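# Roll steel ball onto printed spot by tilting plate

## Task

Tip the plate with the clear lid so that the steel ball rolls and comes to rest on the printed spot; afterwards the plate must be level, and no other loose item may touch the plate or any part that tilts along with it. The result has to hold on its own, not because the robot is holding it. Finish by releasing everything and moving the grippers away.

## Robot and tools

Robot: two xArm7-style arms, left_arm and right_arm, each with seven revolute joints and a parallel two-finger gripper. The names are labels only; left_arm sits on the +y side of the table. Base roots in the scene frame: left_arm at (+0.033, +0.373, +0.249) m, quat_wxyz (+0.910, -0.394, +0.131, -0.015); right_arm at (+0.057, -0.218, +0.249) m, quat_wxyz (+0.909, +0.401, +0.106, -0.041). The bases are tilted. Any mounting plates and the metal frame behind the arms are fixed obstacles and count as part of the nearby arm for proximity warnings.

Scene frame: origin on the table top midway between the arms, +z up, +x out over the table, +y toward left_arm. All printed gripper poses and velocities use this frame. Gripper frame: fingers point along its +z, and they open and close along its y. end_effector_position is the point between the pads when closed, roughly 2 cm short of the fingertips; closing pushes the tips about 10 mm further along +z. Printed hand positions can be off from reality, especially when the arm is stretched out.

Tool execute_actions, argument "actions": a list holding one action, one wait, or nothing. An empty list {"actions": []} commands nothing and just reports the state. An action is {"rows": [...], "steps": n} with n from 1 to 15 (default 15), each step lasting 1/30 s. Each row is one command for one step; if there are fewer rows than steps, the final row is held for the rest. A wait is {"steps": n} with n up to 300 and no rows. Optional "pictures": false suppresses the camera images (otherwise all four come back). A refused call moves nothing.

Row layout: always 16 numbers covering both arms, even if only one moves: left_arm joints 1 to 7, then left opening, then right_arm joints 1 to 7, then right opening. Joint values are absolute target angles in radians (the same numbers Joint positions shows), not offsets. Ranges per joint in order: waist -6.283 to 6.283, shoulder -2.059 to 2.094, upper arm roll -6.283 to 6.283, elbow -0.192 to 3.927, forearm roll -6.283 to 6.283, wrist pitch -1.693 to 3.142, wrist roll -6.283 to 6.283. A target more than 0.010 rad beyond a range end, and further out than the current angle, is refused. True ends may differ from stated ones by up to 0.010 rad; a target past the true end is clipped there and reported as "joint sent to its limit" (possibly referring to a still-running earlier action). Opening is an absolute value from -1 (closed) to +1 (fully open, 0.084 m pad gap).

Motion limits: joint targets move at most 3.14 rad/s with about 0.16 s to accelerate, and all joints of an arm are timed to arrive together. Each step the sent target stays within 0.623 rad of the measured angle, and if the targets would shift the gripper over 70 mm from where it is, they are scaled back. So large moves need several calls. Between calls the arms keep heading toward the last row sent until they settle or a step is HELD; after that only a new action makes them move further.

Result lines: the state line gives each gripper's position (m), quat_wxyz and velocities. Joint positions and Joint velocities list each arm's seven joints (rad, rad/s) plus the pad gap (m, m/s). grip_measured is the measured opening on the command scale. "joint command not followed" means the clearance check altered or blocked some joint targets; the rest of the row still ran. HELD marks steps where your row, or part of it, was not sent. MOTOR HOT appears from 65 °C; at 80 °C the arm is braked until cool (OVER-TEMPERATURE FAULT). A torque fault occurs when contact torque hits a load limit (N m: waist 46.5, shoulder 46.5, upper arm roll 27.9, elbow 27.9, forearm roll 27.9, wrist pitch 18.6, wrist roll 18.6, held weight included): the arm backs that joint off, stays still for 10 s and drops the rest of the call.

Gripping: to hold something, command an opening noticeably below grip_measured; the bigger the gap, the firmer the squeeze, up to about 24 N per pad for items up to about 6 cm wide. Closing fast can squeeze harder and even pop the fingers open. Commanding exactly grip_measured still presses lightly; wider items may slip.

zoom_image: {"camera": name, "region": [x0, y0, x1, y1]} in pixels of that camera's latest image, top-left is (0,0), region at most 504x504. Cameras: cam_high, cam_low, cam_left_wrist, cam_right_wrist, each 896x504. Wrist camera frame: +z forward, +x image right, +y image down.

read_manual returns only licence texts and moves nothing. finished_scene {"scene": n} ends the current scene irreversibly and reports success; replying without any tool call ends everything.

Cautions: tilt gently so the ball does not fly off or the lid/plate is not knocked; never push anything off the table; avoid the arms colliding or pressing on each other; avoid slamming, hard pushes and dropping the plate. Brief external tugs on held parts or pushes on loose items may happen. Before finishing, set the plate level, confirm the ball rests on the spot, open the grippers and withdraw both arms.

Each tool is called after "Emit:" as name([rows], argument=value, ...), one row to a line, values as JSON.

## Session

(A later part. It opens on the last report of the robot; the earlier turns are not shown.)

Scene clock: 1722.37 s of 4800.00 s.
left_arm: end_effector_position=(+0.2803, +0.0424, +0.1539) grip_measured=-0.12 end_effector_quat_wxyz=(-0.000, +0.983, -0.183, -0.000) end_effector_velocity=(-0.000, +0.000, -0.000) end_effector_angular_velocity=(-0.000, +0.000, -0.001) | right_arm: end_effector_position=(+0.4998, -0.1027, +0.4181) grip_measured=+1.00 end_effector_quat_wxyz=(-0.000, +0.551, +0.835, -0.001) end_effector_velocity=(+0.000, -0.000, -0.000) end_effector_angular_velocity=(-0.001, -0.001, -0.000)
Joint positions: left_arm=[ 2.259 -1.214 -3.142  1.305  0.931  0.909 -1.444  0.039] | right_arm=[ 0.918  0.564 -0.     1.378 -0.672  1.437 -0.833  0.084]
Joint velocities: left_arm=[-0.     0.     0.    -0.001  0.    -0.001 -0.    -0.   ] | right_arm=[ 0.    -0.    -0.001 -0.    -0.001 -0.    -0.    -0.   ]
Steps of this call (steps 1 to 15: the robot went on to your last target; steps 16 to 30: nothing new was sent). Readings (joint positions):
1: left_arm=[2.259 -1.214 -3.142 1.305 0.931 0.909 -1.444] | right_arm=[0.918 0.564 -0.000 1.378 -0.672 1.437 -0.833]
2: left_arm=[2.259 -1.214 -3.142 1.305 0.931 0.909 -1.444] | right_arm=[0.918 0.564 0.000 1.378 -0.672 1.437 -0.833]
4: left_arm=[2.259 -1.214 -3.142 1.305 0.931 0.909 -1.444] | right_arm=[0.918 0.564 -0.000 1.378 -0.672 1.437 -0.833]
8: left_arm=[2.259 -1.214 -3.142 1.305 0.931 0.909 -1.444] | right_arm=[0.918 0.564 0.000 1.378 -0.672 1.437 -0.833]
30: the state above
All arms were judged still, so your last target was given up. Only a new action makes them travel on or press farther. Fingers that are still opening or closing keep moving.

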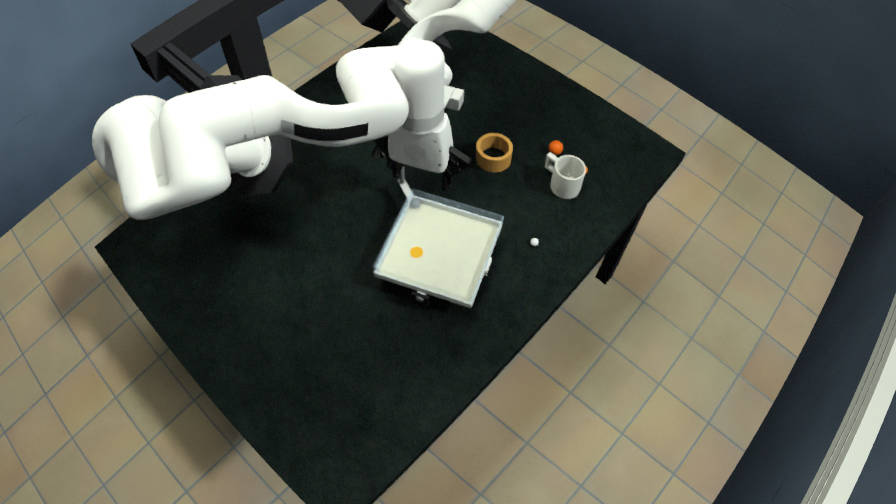

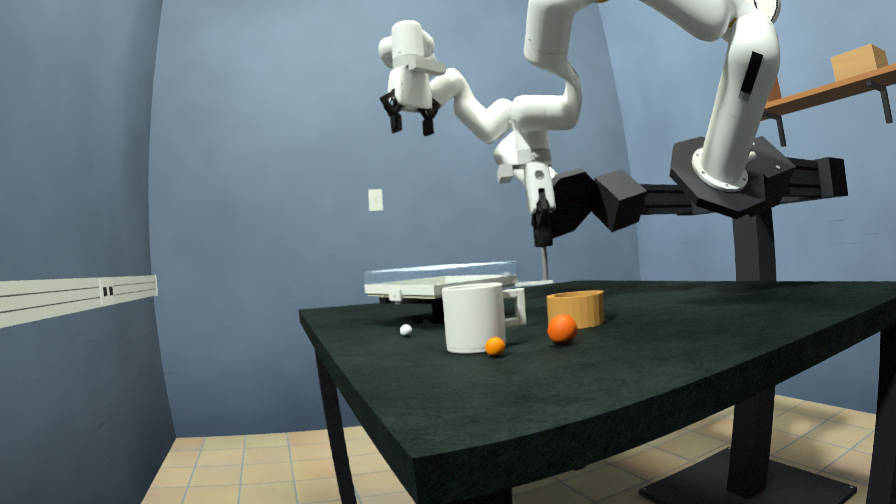

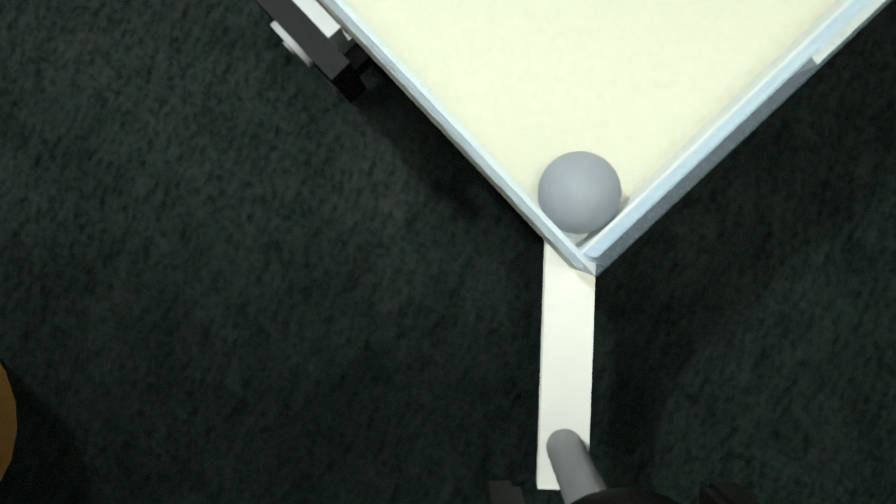

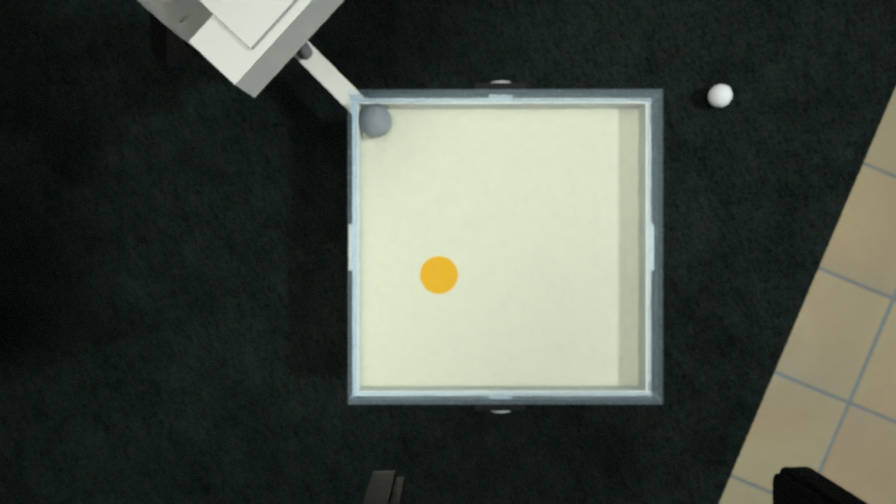

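Emit:
execute_actions([
  {"rows":[[2.2533,-1.2151,-3.1416,1.3161,0.9193,0.9205,-1.4350,-0.5,0.918,0.564,0,1.378,-0.672,1.437,-0.833,1]],"steps":15},
], pictures=false)

Emit:
execute_actions([
  {"rows":[[2.2533,-1.2151,-3.1416,1.3161,0.9193,0.9205,-1.4350,-0.5,0.918,0.564,0,1.378,-0.672,1.437,-0.833,1]],"steps":15},
], pictures=true)

Scene clock: 1739.87 s of 4800.00 s.
left_arm: end_effector_position=(+0.2815, +0.0413, +0.1568) grip_measured=-0.12 end_effector_quat_wxyz=(-0.003, +0.983, -0.183, -0.000) end_effector_velocity=(+0.001, +0.000, +0.000) end_effector_angular_velocity=(+0.001, -0.000, +0.001) | right_arm: end_effector_position=(+0.4998, -0.1027, +0.4181) grip_measured=+1.00 end_effector_quat_wxyz=(-0.000, +0.551, +0.835, -0.001) end_effector_velocity=(+0.000, -0.000, -0.000) end_effector_angular_velocity=(+0.000, +0.000, -0.000)
Joint positions: left_arm=[ 2.253 -1.215 -3.142  1.315  0.919  0.92  -1.435  0.039] | right_arm=[ 0.918  0.564  0.     1.378 -0.672  1.437 -0.833  0.084]
Joint velocities: left_arm=[-0.     0.     0.     0.002 -0.002  0.002  0.001  0.   ] | right_arm=[-0.     0.    -0.001  0.     0.    -0.    -0.     0.   ]
Steps of this call (steps 1 to 90: nothing new was sent; then 14.00 s passed at rest; steps 91 to 105: all 15 steps of this action). Readings (joint positions):
91: left_arm=[2.259 -1.214 -3.142 1.305 0.931 0.909 -1.444] | right_arm=[0.918 0.564 -0.000 1.378 -0.672 1.437 -0.833]
92: left_arm=[2.259 -1.214 -3.142 1.307 0.929 0.910 -1.443] | right_arm=[0.918 0.564 0.000 1.378 -0.672 1.437 -0.833]
94: left_arm=[2.256 -1.215 -3.142 1.310 0.925 0.914 -1.440] | right_arm=[0.918 0.564 0.000 1.378 -0.672 1.437 -0.833]
98: left_arm=[2.254 -1.215 -3.142 1.314 0.921 0.919 -1.436] | right_arm=[0.918 0.564 0.000 1.378 -0.672 1.437 -0.833]
105: the state above

Scene clock: 1740.37 s of 4800.00 s.
left_arm: end_effector_position=(+0.2817, +0.0413, +0.1569) grip_measured=-0.12 end_effector_quat_wxyz=(-0.003, +0.983, -0.183, -0.000) end_effector_velocity=(-0.000, +0.000, -0.000) end_effector_angular_velocity=(+0.001, +0.001, -0.001) | right_arm: end_effector_position=(+0.4998, -0.1027, +0.4181) grip_measured=+1.00 end_effector_quat_wxyz=(-0.000, +0.551, +0.835, -0.001) end_effector_velocity=(+0.000, +0.000, +0.000) end_effector_angular_velocity=(+0.001, -0.001, +0.000)
Joint positions: left_arm=[ 2.253 -1.215 -3.142  1.316  0.919  0.921 -1.435  0.039] | right_arm=[ 0.918  0.564 -0.     1.378 -0.672  1.437 -0.833  0.084]
Joint velocities: left_arm=[ 0.001 -0.    -0.    -0.001 -0.001  0.     0.001  0.   ] | right_arm=[ 0. -0.  0.  0. -0. -0. -0. -0.]
Steps of this call (steps 1 to 15: all 15 steps of this action). Readings (joint positions):
1: left_arm=[2.253 -1.215 -3.142 1.316 0.919 0.920 -1.435] | right_arm=[0.918 0.564 0.000 1.378 -0.672 1.437 -0.833]
2: left_arm=[2.253 -1.215 -3.142 1.316 0.919 0.921 -1.435] | right_arm=[0.918 0.564 0.000 1.378 -0.672 1.437 -0.833]
4: left_arm=[2.253 -1.215 -3.142 1.316 0.919 0.921 -1.435] | right_arm=[0.918 0.564 -0.000 1.378 -0.672 1.437 -0.833]
8: left_arm=[2.253 -1.215 -3.142 1.316 0.919 0.921 -1.435] | right_arm=[0.918 0.564 0.000 1.378 -0.672 1.437 -0.833]
15: the state above

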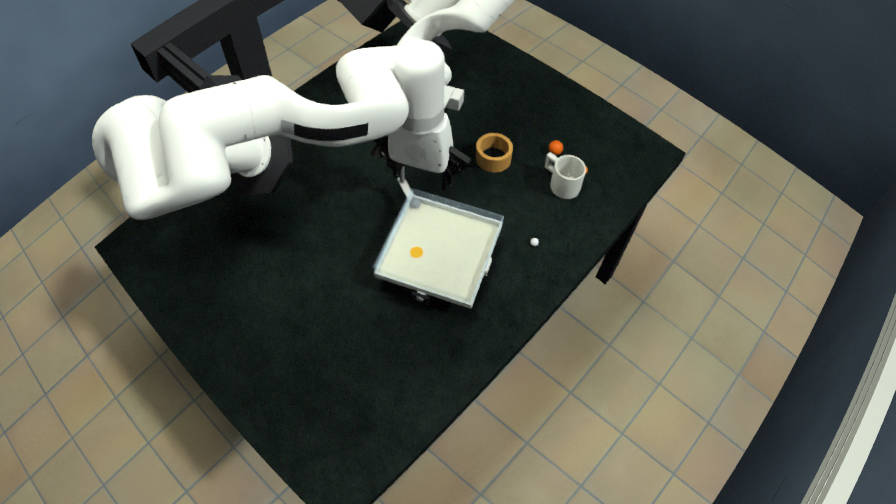

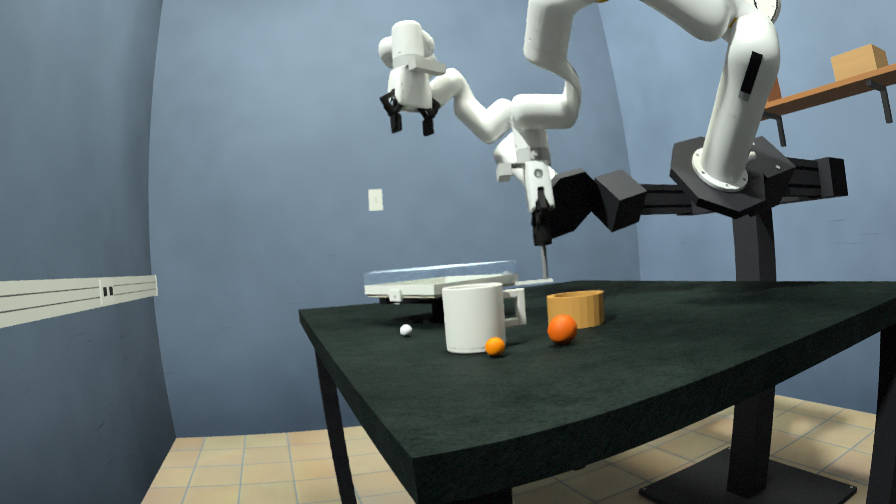

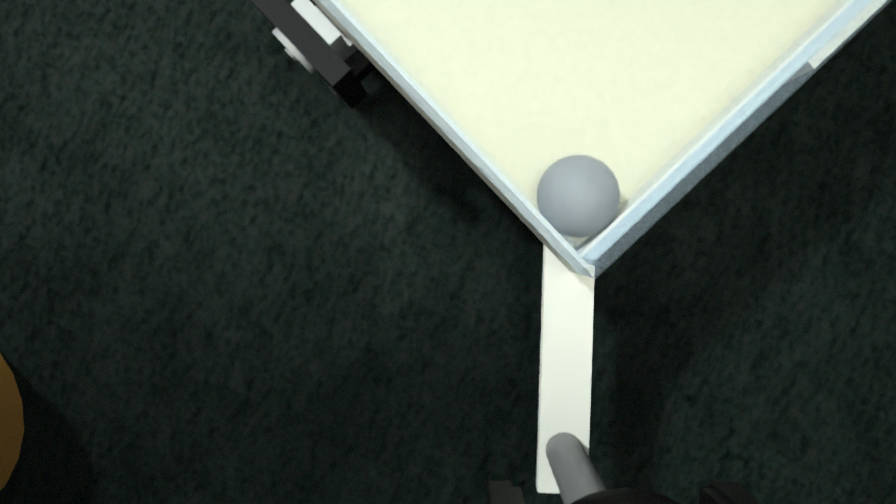

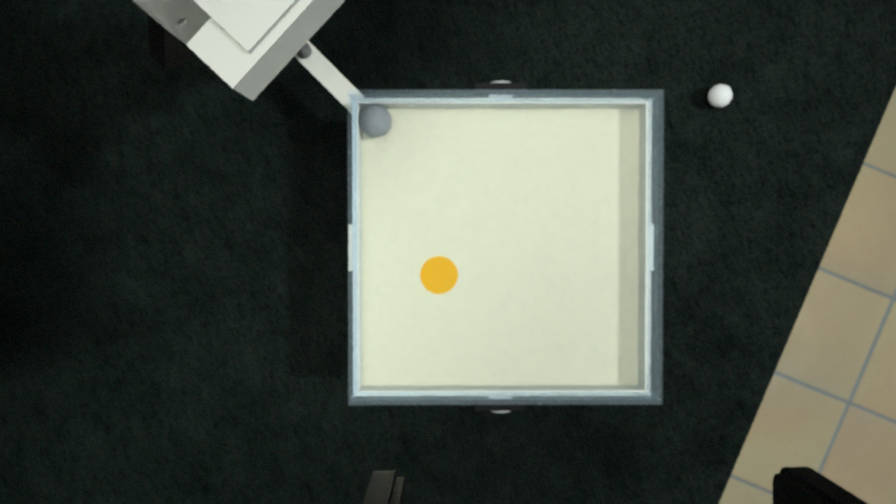

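Emit:
execute_actions([
  {"rows":[[2.2506,-1.2152,-3.1416,1.3207,0.9140,0.9258,-1.4308,-0.5,0.918,0.564,0,1.378,-0.672,1.437,-0.833,1]],"steps":15},
], pictures=false)

Emit:
execute_actions([
  {"rows":[[2.2506,-1.2152,-3.1416,1.3207,0.9140,0.9258,-1.4308,-0.5,0.918,0.564,0,1.378,-0.672,1.437,-0.833,1]],"steps":15},
], pictures=true)

Scene clock: 1753.27 s of 4800.00 s.
left_arm: end_effector_position=(+0.2826, +0.0408, +0.1583) grip_measured=-0.12 end_effector_quat_wxyz=(-0.004, +0.983, -0.183, +0.000) end_effector_velocity=(+0.000, -0.000, +0.000) end_effector_angular_velocity=(-0.001, -0.000, -0.000) | right_arm: end_effector_position=(+0.4998, -0.1027, +0.4181) grip_measured=+1.00 end_effector_quat_wxyz=(-0.000, +0.551, +0.835, -0.001) end_effector_velocity=(-0.000, -0.000, -0.000) end_effector_angular_velocity=(-0.001, -0.000, -0.000)
Joint positions: left_arm=[ 2.251 -1.215 -3.142  1.32   0.914  0.926 -1.431  0.039] | right_arm=[ 0.918  0.564 -0.     1.378 -0.672  1.437 -0.833  0.084]
Joint velocities: left_arm=[-0.001 -0.     0.001  0.001 -0.    -0.001  0.001 -0.   ] | right_arm=[ 0.    -0.    -0.    -0.001 -0.001  0.     0.     0.   ]
Steps of this call (steps 1 to 15: the robot went on to your last target; steps 16 to 90: nothing new was sent; then 9.40 s passed at rest; steps 91 to 105: all 15 steps of this action). Readings (joint positions):
91: left_arm=[2.253 -1.215 -3.142 1.316 0.919 0.921 -1.435] | right_arm=[0.918 0.564 -0.000 1.378 -0.672 1.437 -0.833]
92: left_arm=[2.253 -1.215 -3.142 1.317 0.919 0.921 -1.434] | right_arm=[0.918 0.564 0.000 1.378 -0.672 1.437 -0.833]
94: left_arm=[2.252 -1.215 -3.142 1.318 0.917 0.923 -1.433] | right_arm=[0.918 0.564 0.000 1.378 -0.672 1.437 -0.833]
98: left_arm=[2.251 -1.215 -3.142 1.320 0.915 0.925 -1.431] | right_arm=[0.918 0.564 -0.000 1.378 -0.672 1.437 -0.833]
105: the state above

Scene clock: 1753.77 s of 4800.00 s.
left_arm: end_effector_position=(+0.2827, +0.0408, +0.1583) grip_measured=-0.12 end_effector_quat_wxyz=(-0.004, +0.983, -0.183, +0.000) end_effector_velocity=(+0.000, +0.000, -0.000) end_effector_angular_velocity=(-0.000, -0.000, +0.001) | right_arm: end_effector_position=(+0.4998, -0.1027, +0.4181) grip_measured=+1.00 end_effector_quat_wxyz=(-0.000, +0.551, +0.835, -0.001) end_effector_velocity=(+0.000, +0.000, +0.001) end_effector_angular_velocity=(+0.001, -0.002, +0.001)
Joint positions: left_arm=[ 2.251 -1.215 -3.142  1.321  0.914  0.926 -1.431  0.039] | right_arm=[ 0.918  0.564 -0.     1.378 -0.672  1.437 -0.833  0.084]
Joint velocities: left_arm=[ 0.     0.     0.    -0.     0.    -0.    -0.001 -0.   ] | right_arm=[ 0.001  0.     0.001  0.001 -0.001 -0.     0.     0.   ]
Steps of this call (steps 1 to 15: all 15 steps of this action). Readings (joint positions):
1: left_arm=[2.251 -1.215 -3.142 1.320 0.914 0.926 -1.431] | right_arm=[0.918 0.564 -0.000 1.378 -0.672 1.437 -0.833]
2: left_arm=[2.251 -1.215 -3.142 1.321 0.914 0.926 -1.431] | right_arm=[0.918 0.564 -0.000 1.378 -0.672 1.437 -0.833]
4: left_arm=[2.251 -1.215 -3.142 1.321 0.914 0.926 -1.431] | right_arm=[0.918 0.564 0.000 1.378 -0.672 1.437 -0.833]
8: left_arm=[2.251 -1.215 -3.142 1.321 0.914 0.926 -1.431] | right_arm=[0.918 0.564 0.000 1.378 -0.672 1.437 -0.833]
15: the state above

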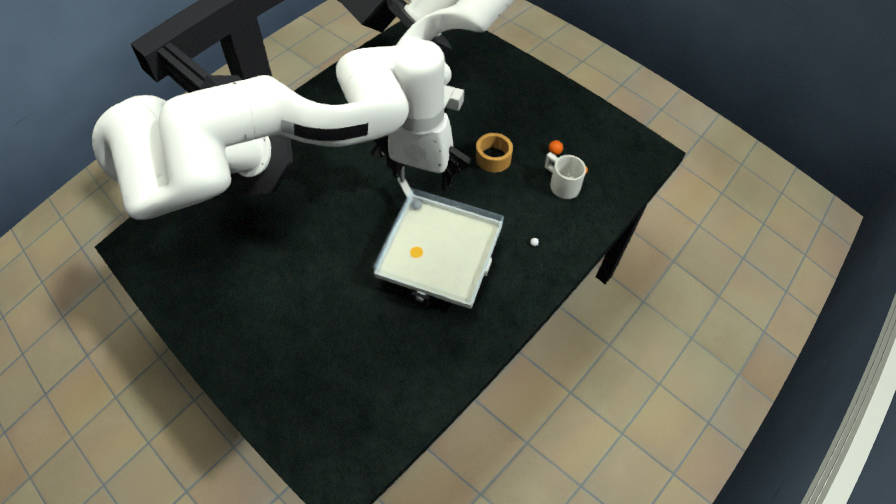

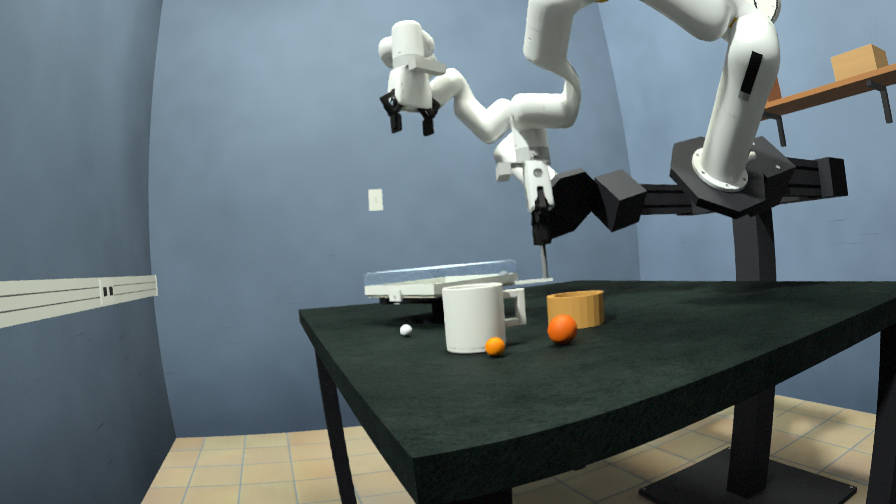

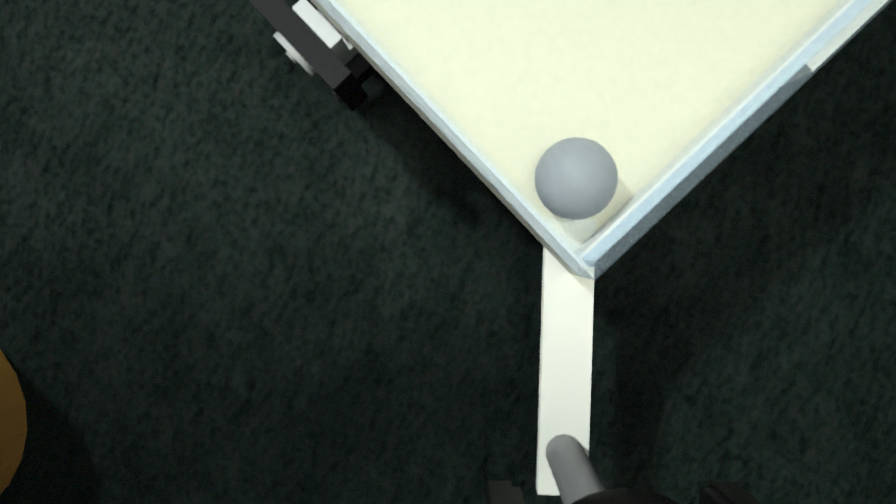

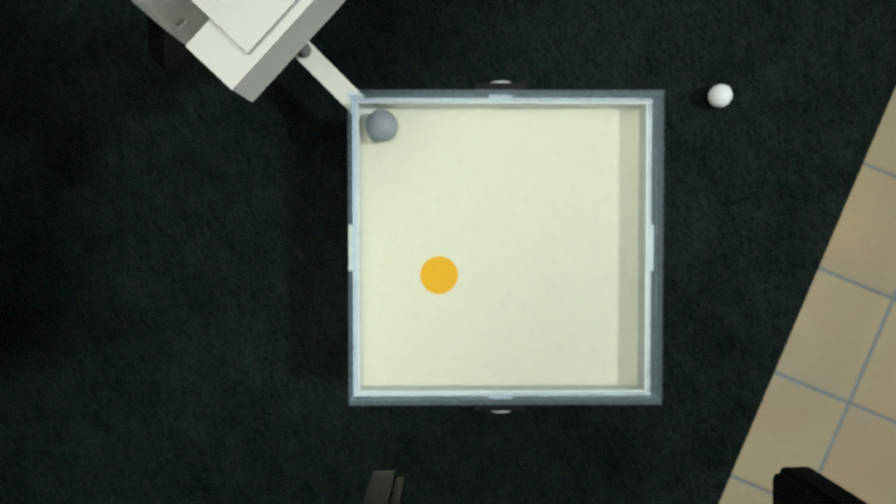

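Emit:
execute_actions(actions=[], pictures=true)

Scene clock: 1761.43 s of 4800.00 s.
left_arm: end_effector_position=(+0.2828, +0.0408, +0.1583) grip_measured=-0.12 end_effector_quat_wxyz=(-0.004, +0.983, -0.183, +0.000) end_effector_velocity=(-0.001, -0.001, +0.001) end_effector_angular_velocity=(-0.002, +0.001, -0.002) | right_arm: end_effector_position=(+0.4998, -0.1027, +0.4181) grip_measured=+1.00 end_effector_quat_wxyz=(-0.000, +0.551, +0.835, -0.001) end_effector_velocity=(-0.000, +0.000, -0.000) end_effector_angular_velocity=(+0.001, +0.000, +0.001)
Joint positions: left_arm=[ 2.251 -1.215 -3.142  1.321  0.914  0.926 -1.431  0.039] | right_arm=[ 0.918  0.564  0.     1.378 -0.672  1.437 -0.833  0.084]
Joint velocities: left_arm=[-0.    -0.    -0.002 -0.     0.    -0.    -0.    -0.   ] | right_arm=[-0.     0.     0.    -0.     0.    -0.001 -0.    -0.   ]
Steps of this call (steps 1 to 15: the robot went on to your last target; steps 16 to 230: nothing new was sent). Readings (joint positions):
1: left_arm=[2.251 -1.215 -3.142 1.321 0.914 0.926 -1.431] | right_arm=[0.918 0.564 0.000 1.378 -0.672 1.437 -0.833]
2: left_arm=[2.251 -1.215 -3.142 1.321 0.914 0.926 -1.431] | right_arm=[0.918 0.564 -0.000 1.378 -0.672 1.437 -0.833]
4: left_arm=[2.251 -1.215 -3.142 1.321 0.914 0.926 -1.431] | right_arm=[0.918 0.564 0.000 1.378 -0.672 1.437 -0.833]
8: left_arm=[2.251 -1.215 -3.142 1.321 0.914 0.926 -1.431] | right_arm=[0.918 0.564 0.000 1.378 -0.672 1.437 -0.833]
230: the state above
All arms were judged still, so your last target was given up. Only a new action makes them travel on or press farther. Fingers that are still opening or closing keep moving.

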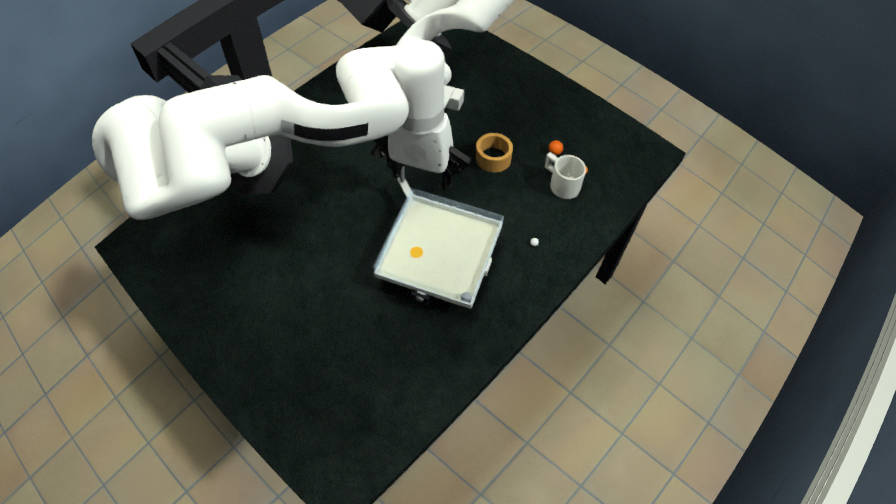

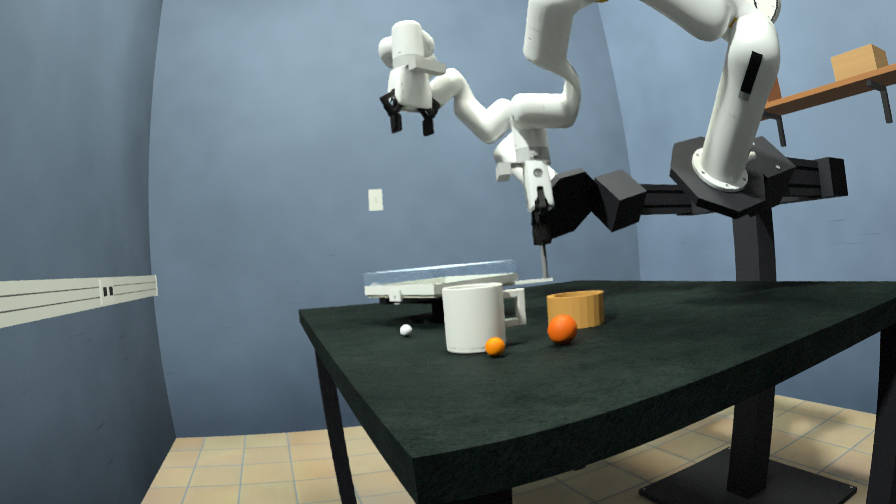

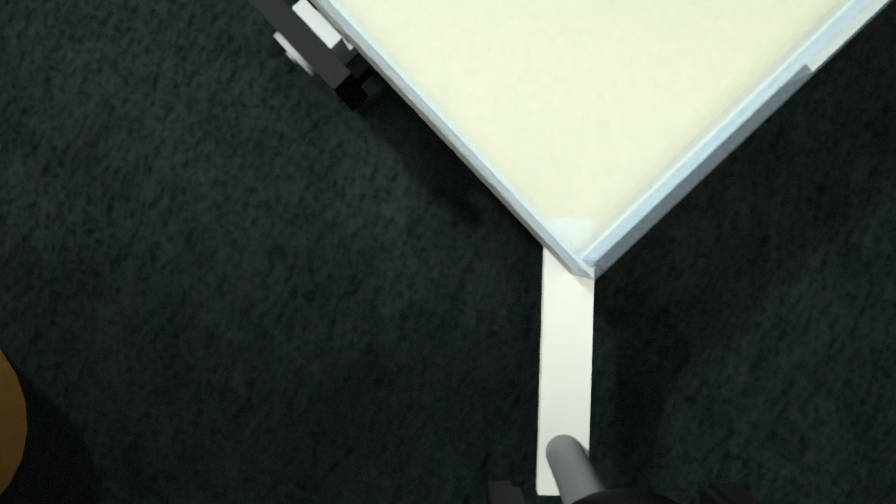

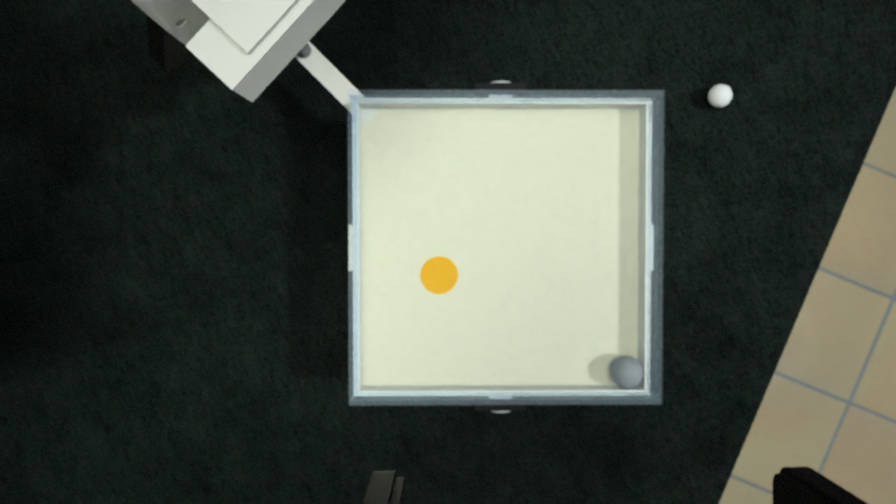

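Emit:
execute_actions([
  {"rows":[[2.2512,-1.2226,-3.1416,1.3223,0.9181,0.9266,-1.4364,-0.5,0.918,0.564,0,1.378,-0.672,1.437,-0.833,1]],"steps":15},
], pictures=false)

Emit:
execute_actions([
  {"rows":[[2.2512,-1.2226,-3.1416,1.3223,0.9181,0.9266,-1.4364,-0.5,0.918,0.564,0,1.378,-0.672,1.437,-0.833,1]],"steps":15},
], pictures=true)

Emit:
execute_actions([
  {"rows":[[2.2516,-1.2164,-3.1416,1.3194,0.9164,0.9242,-1.4332,-0.5,0.918,0.564,0,1.378,-0.672,1.437,-0.833,1]],"steps":15},
], pictures=false)

Emit:
execute_actions([
  {"steps":15},
], pictures=true)

Emit:
execute_actions([
  {"steps":60},
], pictures=true)

Scene clock: 1798.63 s of 4800.00 s.
left_arm: end_effector_position=(+0.2815, +0.0409, +0.1556) grip_measured=-0.12 end_effector_quat_wxyz=(-0.006, +0.983, -0.183, +0.000) end_effector_velocity=(-0.001, +0.001, -0.001) end_effector_angular_velocity=(+0.002, +0.002, -0.001) | right_arm: end_effector_position=(+0.4998, -0.1027, +0.4181) grip_measured=+1.00 end_effector_quat_wxyz=(-0.000, +0.551, +0.835, -0.001) end_effector_velocity=(+0.000, -0.001, -0.000) end_effector_angular_velocity=(-0.001, +0.001, -0.001)
Joint positions: left_arm=[ 2.251 -1.222 -3.141  1.323  0.918  0.926 -1.436  0.039] | right_arm=[ 0.918  0.564 -0.     1.378 -0.672  1.437 -0.833  0.084]
Joint velocities: left_arm=[ 0.001 -0.001  0.    -0.    -0.001  0.001  0.001  0.   ] | right_arm=[-0.001  0.    -0.001  0.001  0.     0.001 -0.    -0.   ]
Steps of this call (steps 1 to 90: nothing new was sent; then 33.70 s passed at rest; steps 91 to 105: all 15 steps of this action). Readings (joint positions):
91: left_arm=[2.251 -1.215 -3.142 1.321 0.914 0.926 -1.431] | right_arm=[0.918 0.564 0.000 1.378 -0.672 1.437 -0.833]
92: left_arm=[2.251 -1.216 -3.142 1.321 0.915 0.926 -1.432] | right_arm=[0.918 0.564 -0.000 1.378 -0.672 1.437 -0.833]
94: left_arm=[2.251 -1.218 -3.142 1.322 0.916 0.927 -1.434] | right_arm=[0.918 0.564 0.000 1.378 -0.672 1.437 -0.833]
98: left_arm=[2.251 -1.221 -3.142 1.323 0.918 0.927 -1.436] | right_arm=[0.918 0.564 -0.000 1.378 -0.672 1.437 -0.833]
105: the state above

Scene clock: 1799.13 s of 4800.00 s.
left_arm: end_effector_position=(+0.2813, +0.0410, +0.1554) grip_measured=-0.12 end_effector_quat_wxyz=(-0.007, +0.983, -0.183, +0.000) end_effector_velocity=(+0.000, +0.000, -0.000) end_effector_angular_velocity=(+0.000, -0.001, -0.001) | right_arm: end_effector_position=(+0.4998, -0.1027, +0.4181) grip_measured=+1.00 end_effector_quat_wxyz=(-0.000, +0.551, +0.835, -0.001) end_effector_velocity=(-0.000, -0.000, -0.000) end_effector_angular_velocity=(-0.000, +0.000, +0.000)
Joint positions: left_arm=[ 2.251 -1.223 -3.141  1.323  0.918  0.927 -1.436  0.039] | right_arm=[ 0.918  0.564  0.     1.378 -0.672  1.437 -0.833  0.084]
Joint velocities: left_arm=[-0.    -0.     0.     0.     0.001 -0.     0.    -0.   ] | right_arm=[ 0. -0. -0. -0.  0. -0. -0.  0.]
Steps of this call (steps 1 to 15: all 15 steps of this action). Readings (joint positions):
1: left_arm=[2.251 -1.222 -3.141 1.323 0.918 0.926 -1.436] | right_arm=[0.918 0.564 0.000 1.378 -0.672 1.437 -0.833]
2: left_arm=[2.251 -1.222 -3.141 1.323 0.918 0.926 -1.436] | right_arm=[0.918 0.564 -0.000 1.378 -0.672 1.437 -0.833]
4: left_arm=[2.251 -1.222 -3.141 1.323 0.918 0.926 -1.436] | right_arm=[0.918 0.564 -0.000 1.378 -0.672 1.437 -0.833]
8: left_arm=[2.251 -1.222 -3.141 1.323 0.918 0.927 -1.436] | right_arm=[0.918 0.564 0.000 1.378 -0.672 1.437 -0.833]
15: the state above

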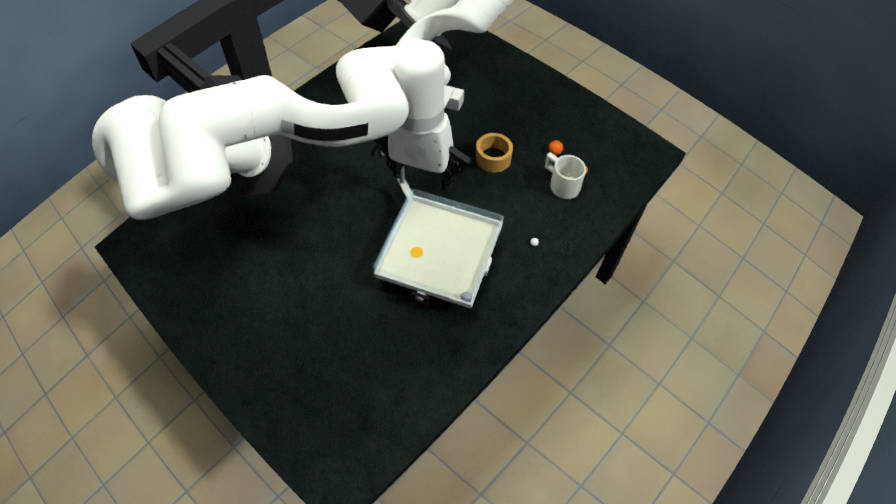

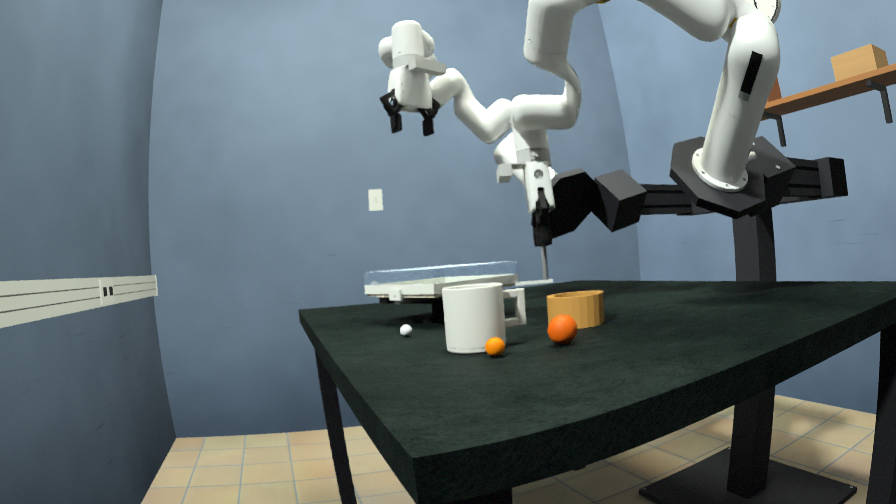

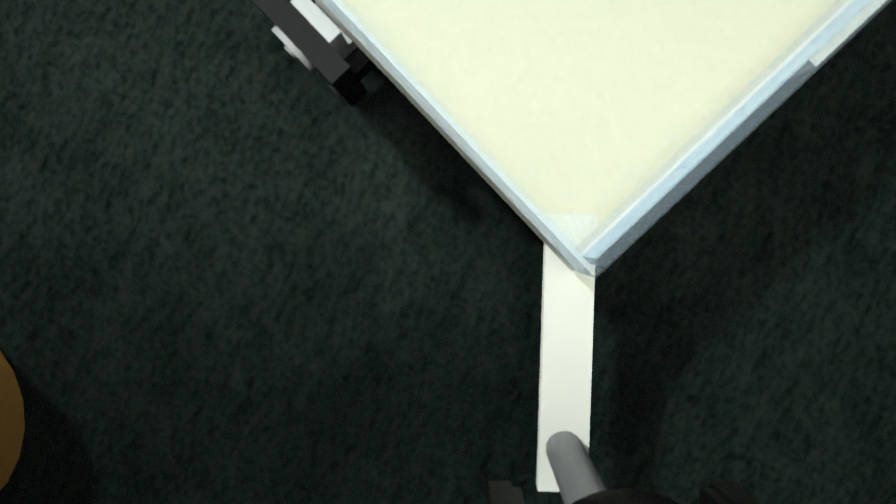

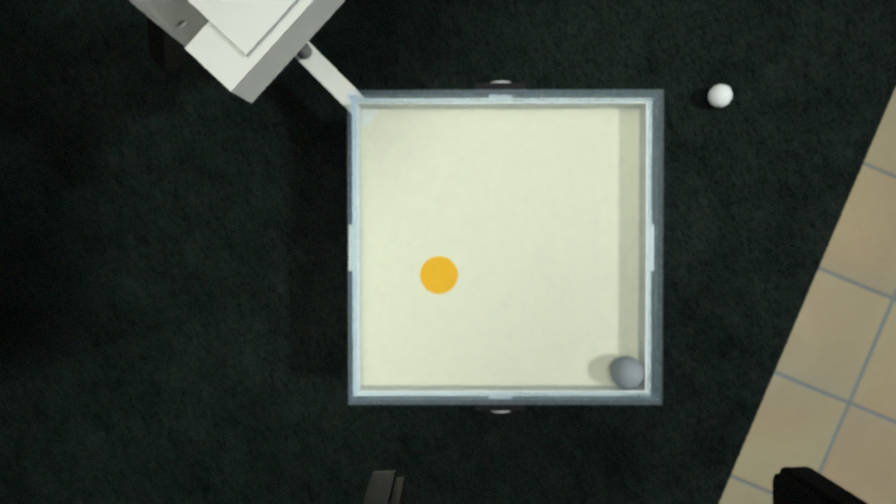

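Scene clock: 1799.63 s of 4800.00 s.
left_arm: end_effector_position=(+0.2822, +0.0412, +0.1571) grip_measured=-0.12 end_effector_quat_wxyz=(-0.005, +0.983, -0.183, -0.000) end_effector_velocity=(-0.000, -0.000, +0.001) end_effector_angular_velocity=(-0.001, -0.001, -0.001) | right_arm: end_effector_position=(+0.4998, -0.1027, +0.4181) grip_measured=+1.00 end_effector_quat_wxyz=(-0.000, +0.551, +0.835, -0.001) end_effector_velocity=(+0.000, -0.001, -0.001) end_effector_angular_velocity=(-0.001, +0.001, -0.001)
Joint positions: left_arm=[ 2.252 -1.217 -3.141  1.319  0.916  0.924 -1.433  0.039] | right_arm=[ 0.918  0.564  0.     1.378 -0.672  1.437 -0.833  0.084]
Joint velocities: left_arm=[-0.001  0.001 -0.001 -0.     0.001  0.001  0.    -0.   ] | right_arm=[-0.001 -0.    -0.001 -0.001  0.     0.001  0.001 -0.   ]
Steps of this call (steps 1 to 15: all 15 steps of this action). Readings (joint positions):
1: left_arm=[2.251 -1.222 -3.141 1.322 0.918 0.927 -1.436] | right_arm=[0.918 0.564 0.000 1.378 -0.672 1.437 -0.833]
2: left_arm=[2.251 -1.222 -3.141 1.322 0.918 0.926 -1.436] | right_arm=[0.918 0.564 -0.000 1.378 -0.672 1.437 -0.833]
4: left_arm=[2.252 -1.220 -3.141 1.321 0.917 0.925 -1.435] | right_arm=[0.918 0.564 -0.000 1.378 -0.672 1.437 -0.833]
8: left_arm=[2.252 -1.218 -3.141 1.319 0.917 0.924 -1.434] | right_arm=[0.918 0.564 -0.000 1.378 -0.672 1.437 -0.833]
15: the state above

Scene clock: 1800.13 s of 4800.00 s.
left_arm: end_effector_position=(+0.2823, +0.0411, +0.1573) grip_measured=-0.12 end_effector_quat_wxyz=(-0.005, +0.983, -0.183, +0.000) end_effector_velocity=(-0.001, -0.001, +0.000) end_effector_angular_velocity=(-0.002, +0.000, -0.001) | right_arm: end_effector_position=(+0.4998, -0.1027, +0.4181) grip_measured=+1.00 end_effector_quat_wxyz=(-0.000, +0.551, +0.835, -0.001) end_effector_velocity=(-0.000, +0.000, +0.000) end_effector_angular_velocity=(+0.000, -0.001, +0.001)
Joint positions: left_arm=[ 2.252 -1.216 -3.142  1.319  0.916  0.924 -1.433  0.039] | right_arm=[ 0.918  0.564 -0.     1.378 -0.672  1.437 -0.833  0.084]
Joint velocities: left_arm=[ 0.    -0.    -0.001 -0.     0.001 -0.001 -0.001 -0.   ] | right_arm=[ 0.001 -0.     0.     0.    -0.     0.    -0.     0.   ]
Steps of this call (steps 1 to 15: the robot went on to your last target). Readings (joint positions):
1: left_arm=[2.252 -1.217 -3.141 1.319 0.916 0.924 -1.433] | right_arm=[0.918 0.564 0.000 1.378 -0.672 1.437 -0.833]
2: left_arm=[2.252 -1.217 -3.141 1.319 0.916 0.924 -1.433] | right_arm=[0.918 0.564 0.000 1.378 -0.672 1.437 -0.833]
4: left_arm=[2.252 -1.217 -3.141 1.319 0.916 0.924 -1.433] | right_arm=[0.918 0.564 0.000 1.378 -0.672 1.437 -0.833]
8: left_arm=[2.252 -1.216 -3.142 1.319 0.916 0.924 -1.433] | right_arm=[0.918 0.564 -0.000 1.378 -0.672 1.437 -0.833]
15: the state above
All arms were judged still, so your last target was given up. Only a new action makes them travel on or press farther. Fingers that are still opening or closing keep moving.

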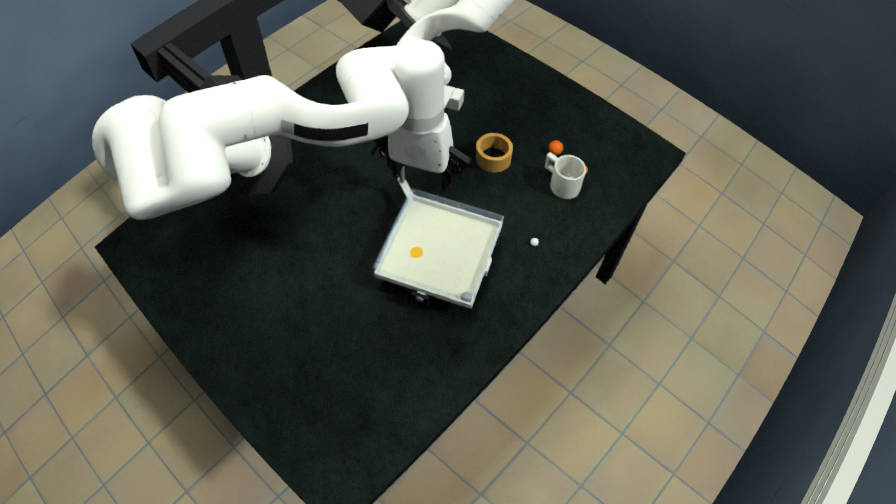

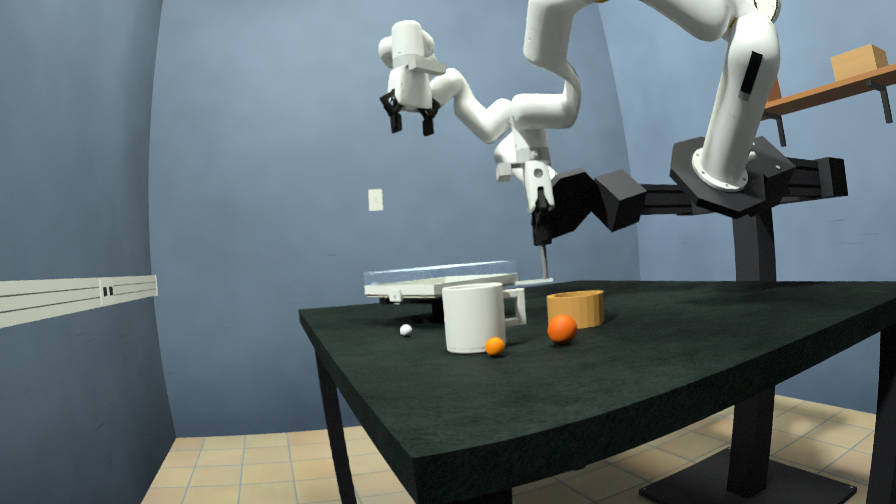

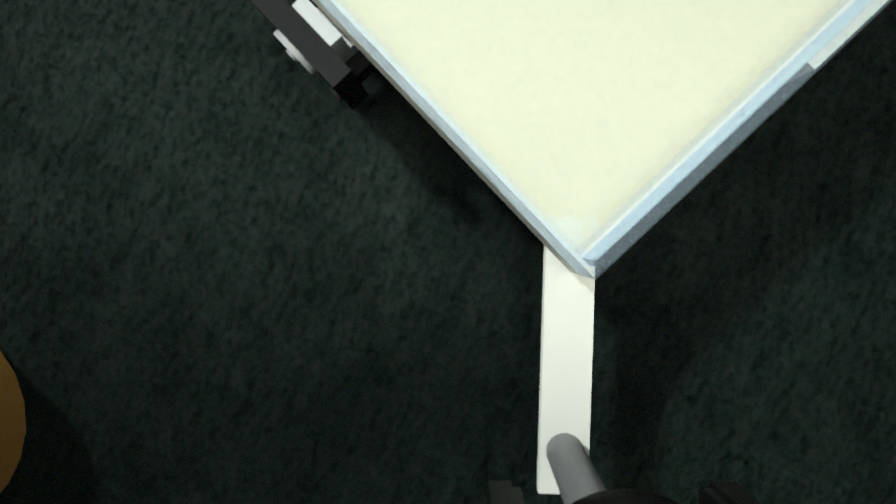

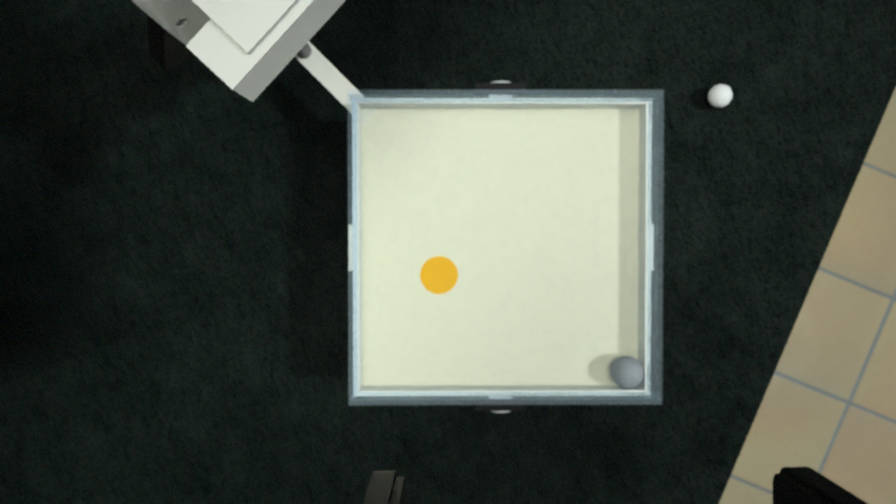

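Scene clock: 1802.13 s of 4800.00 s.
left_arm: end_effector_position=(+0.2823, +0.0410, +0.1573) grip_measured=-0.12 end_effector_quat_wxyz=(-0.004, +0.983, -0.183, +0.000) end_effector_velocity=(+0.001, +0.000, -0.000) end_effector_angular_velocity=(+0.001, -0.002, +0.001) | right_arm: end_effector_position=(+0.4998, -0.1027, +0.4181) grip_measured=+1.00 end_effector_quat_wxyz=(-0.000, +0.551, +0.835, -0.001) end_effector_velocity=(+0.001, -0.000, +0.000) end_effector_angular_velocity=(+0.000, -0.000, -0.001)
Joint positions: left_arm=[ 2.252 -1.216 -3.142  1.319  0.916  0.924 -1.433  0.039] | right_arm=[ 0.918  0.564  0.     1.378 -0.672  1.437 -0.833  0.084]
Joint velocities: left_arm=[-0.     0.     0.001  0.001  0.001  0.002 -0.    -0.   ] | right_arm=[-0.    -0.    -0.     0.001 -0.     0.    -0.     0.   ]
Steps of this call (steps 1 to 60: nothing new was sent). Readings (joint positions):
1: left_arm=[2.252 -1.216 -3.142 1.319 0.916 0.924 -1.433] | right_arm=[0.918 0.564 -0.000 1.378 -0.672 1.437 -0.833]
2: left_arm=[2.252 -1.216 -3.142 1.319 0.916 0.924 -1.433] | right_arm=[0.918 0.564 0.000 1.378 -0.672 1.437 -0.833]
4: left_arm=[2.252 -1.216 -3.142 1.319 0.916 0.924 -1.433] | right_arm=[0.918 0.564 0.000 1.378 -0.672 1.437 -0.833]
8: left_arm=[2.252 -1.216 -3.142 1.319 0.916 0.924 -1.433] | right_arm=[0.918 0.564 -0.000 1.378 -0.672 1.437 -0.833]
60: the state above

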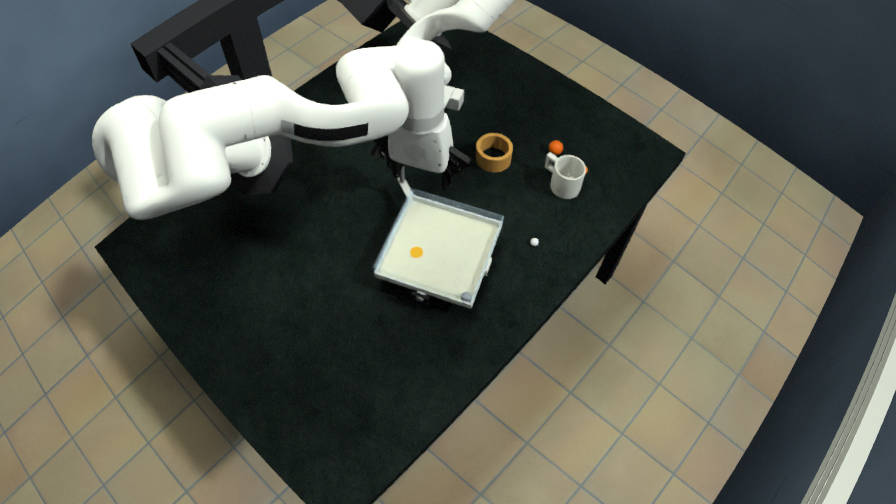

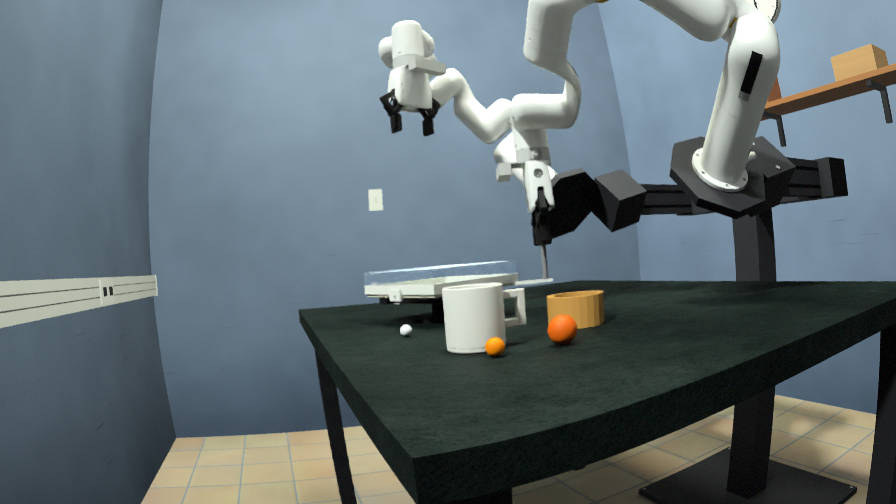

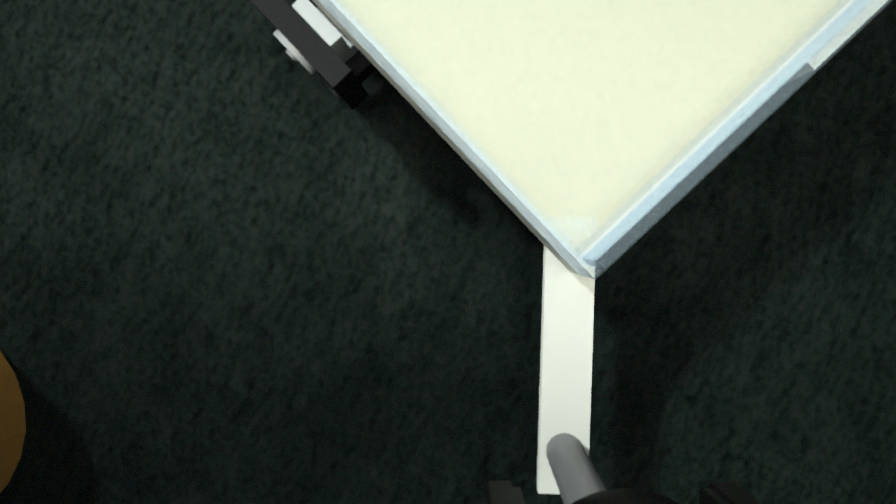

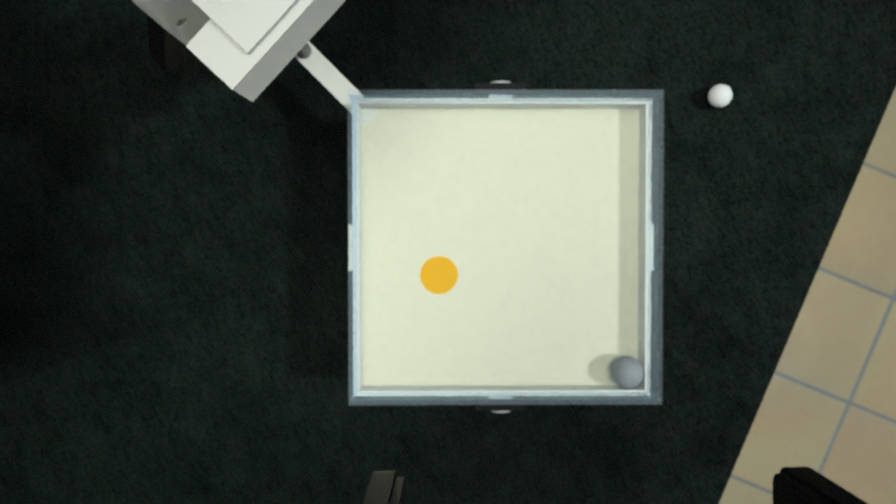

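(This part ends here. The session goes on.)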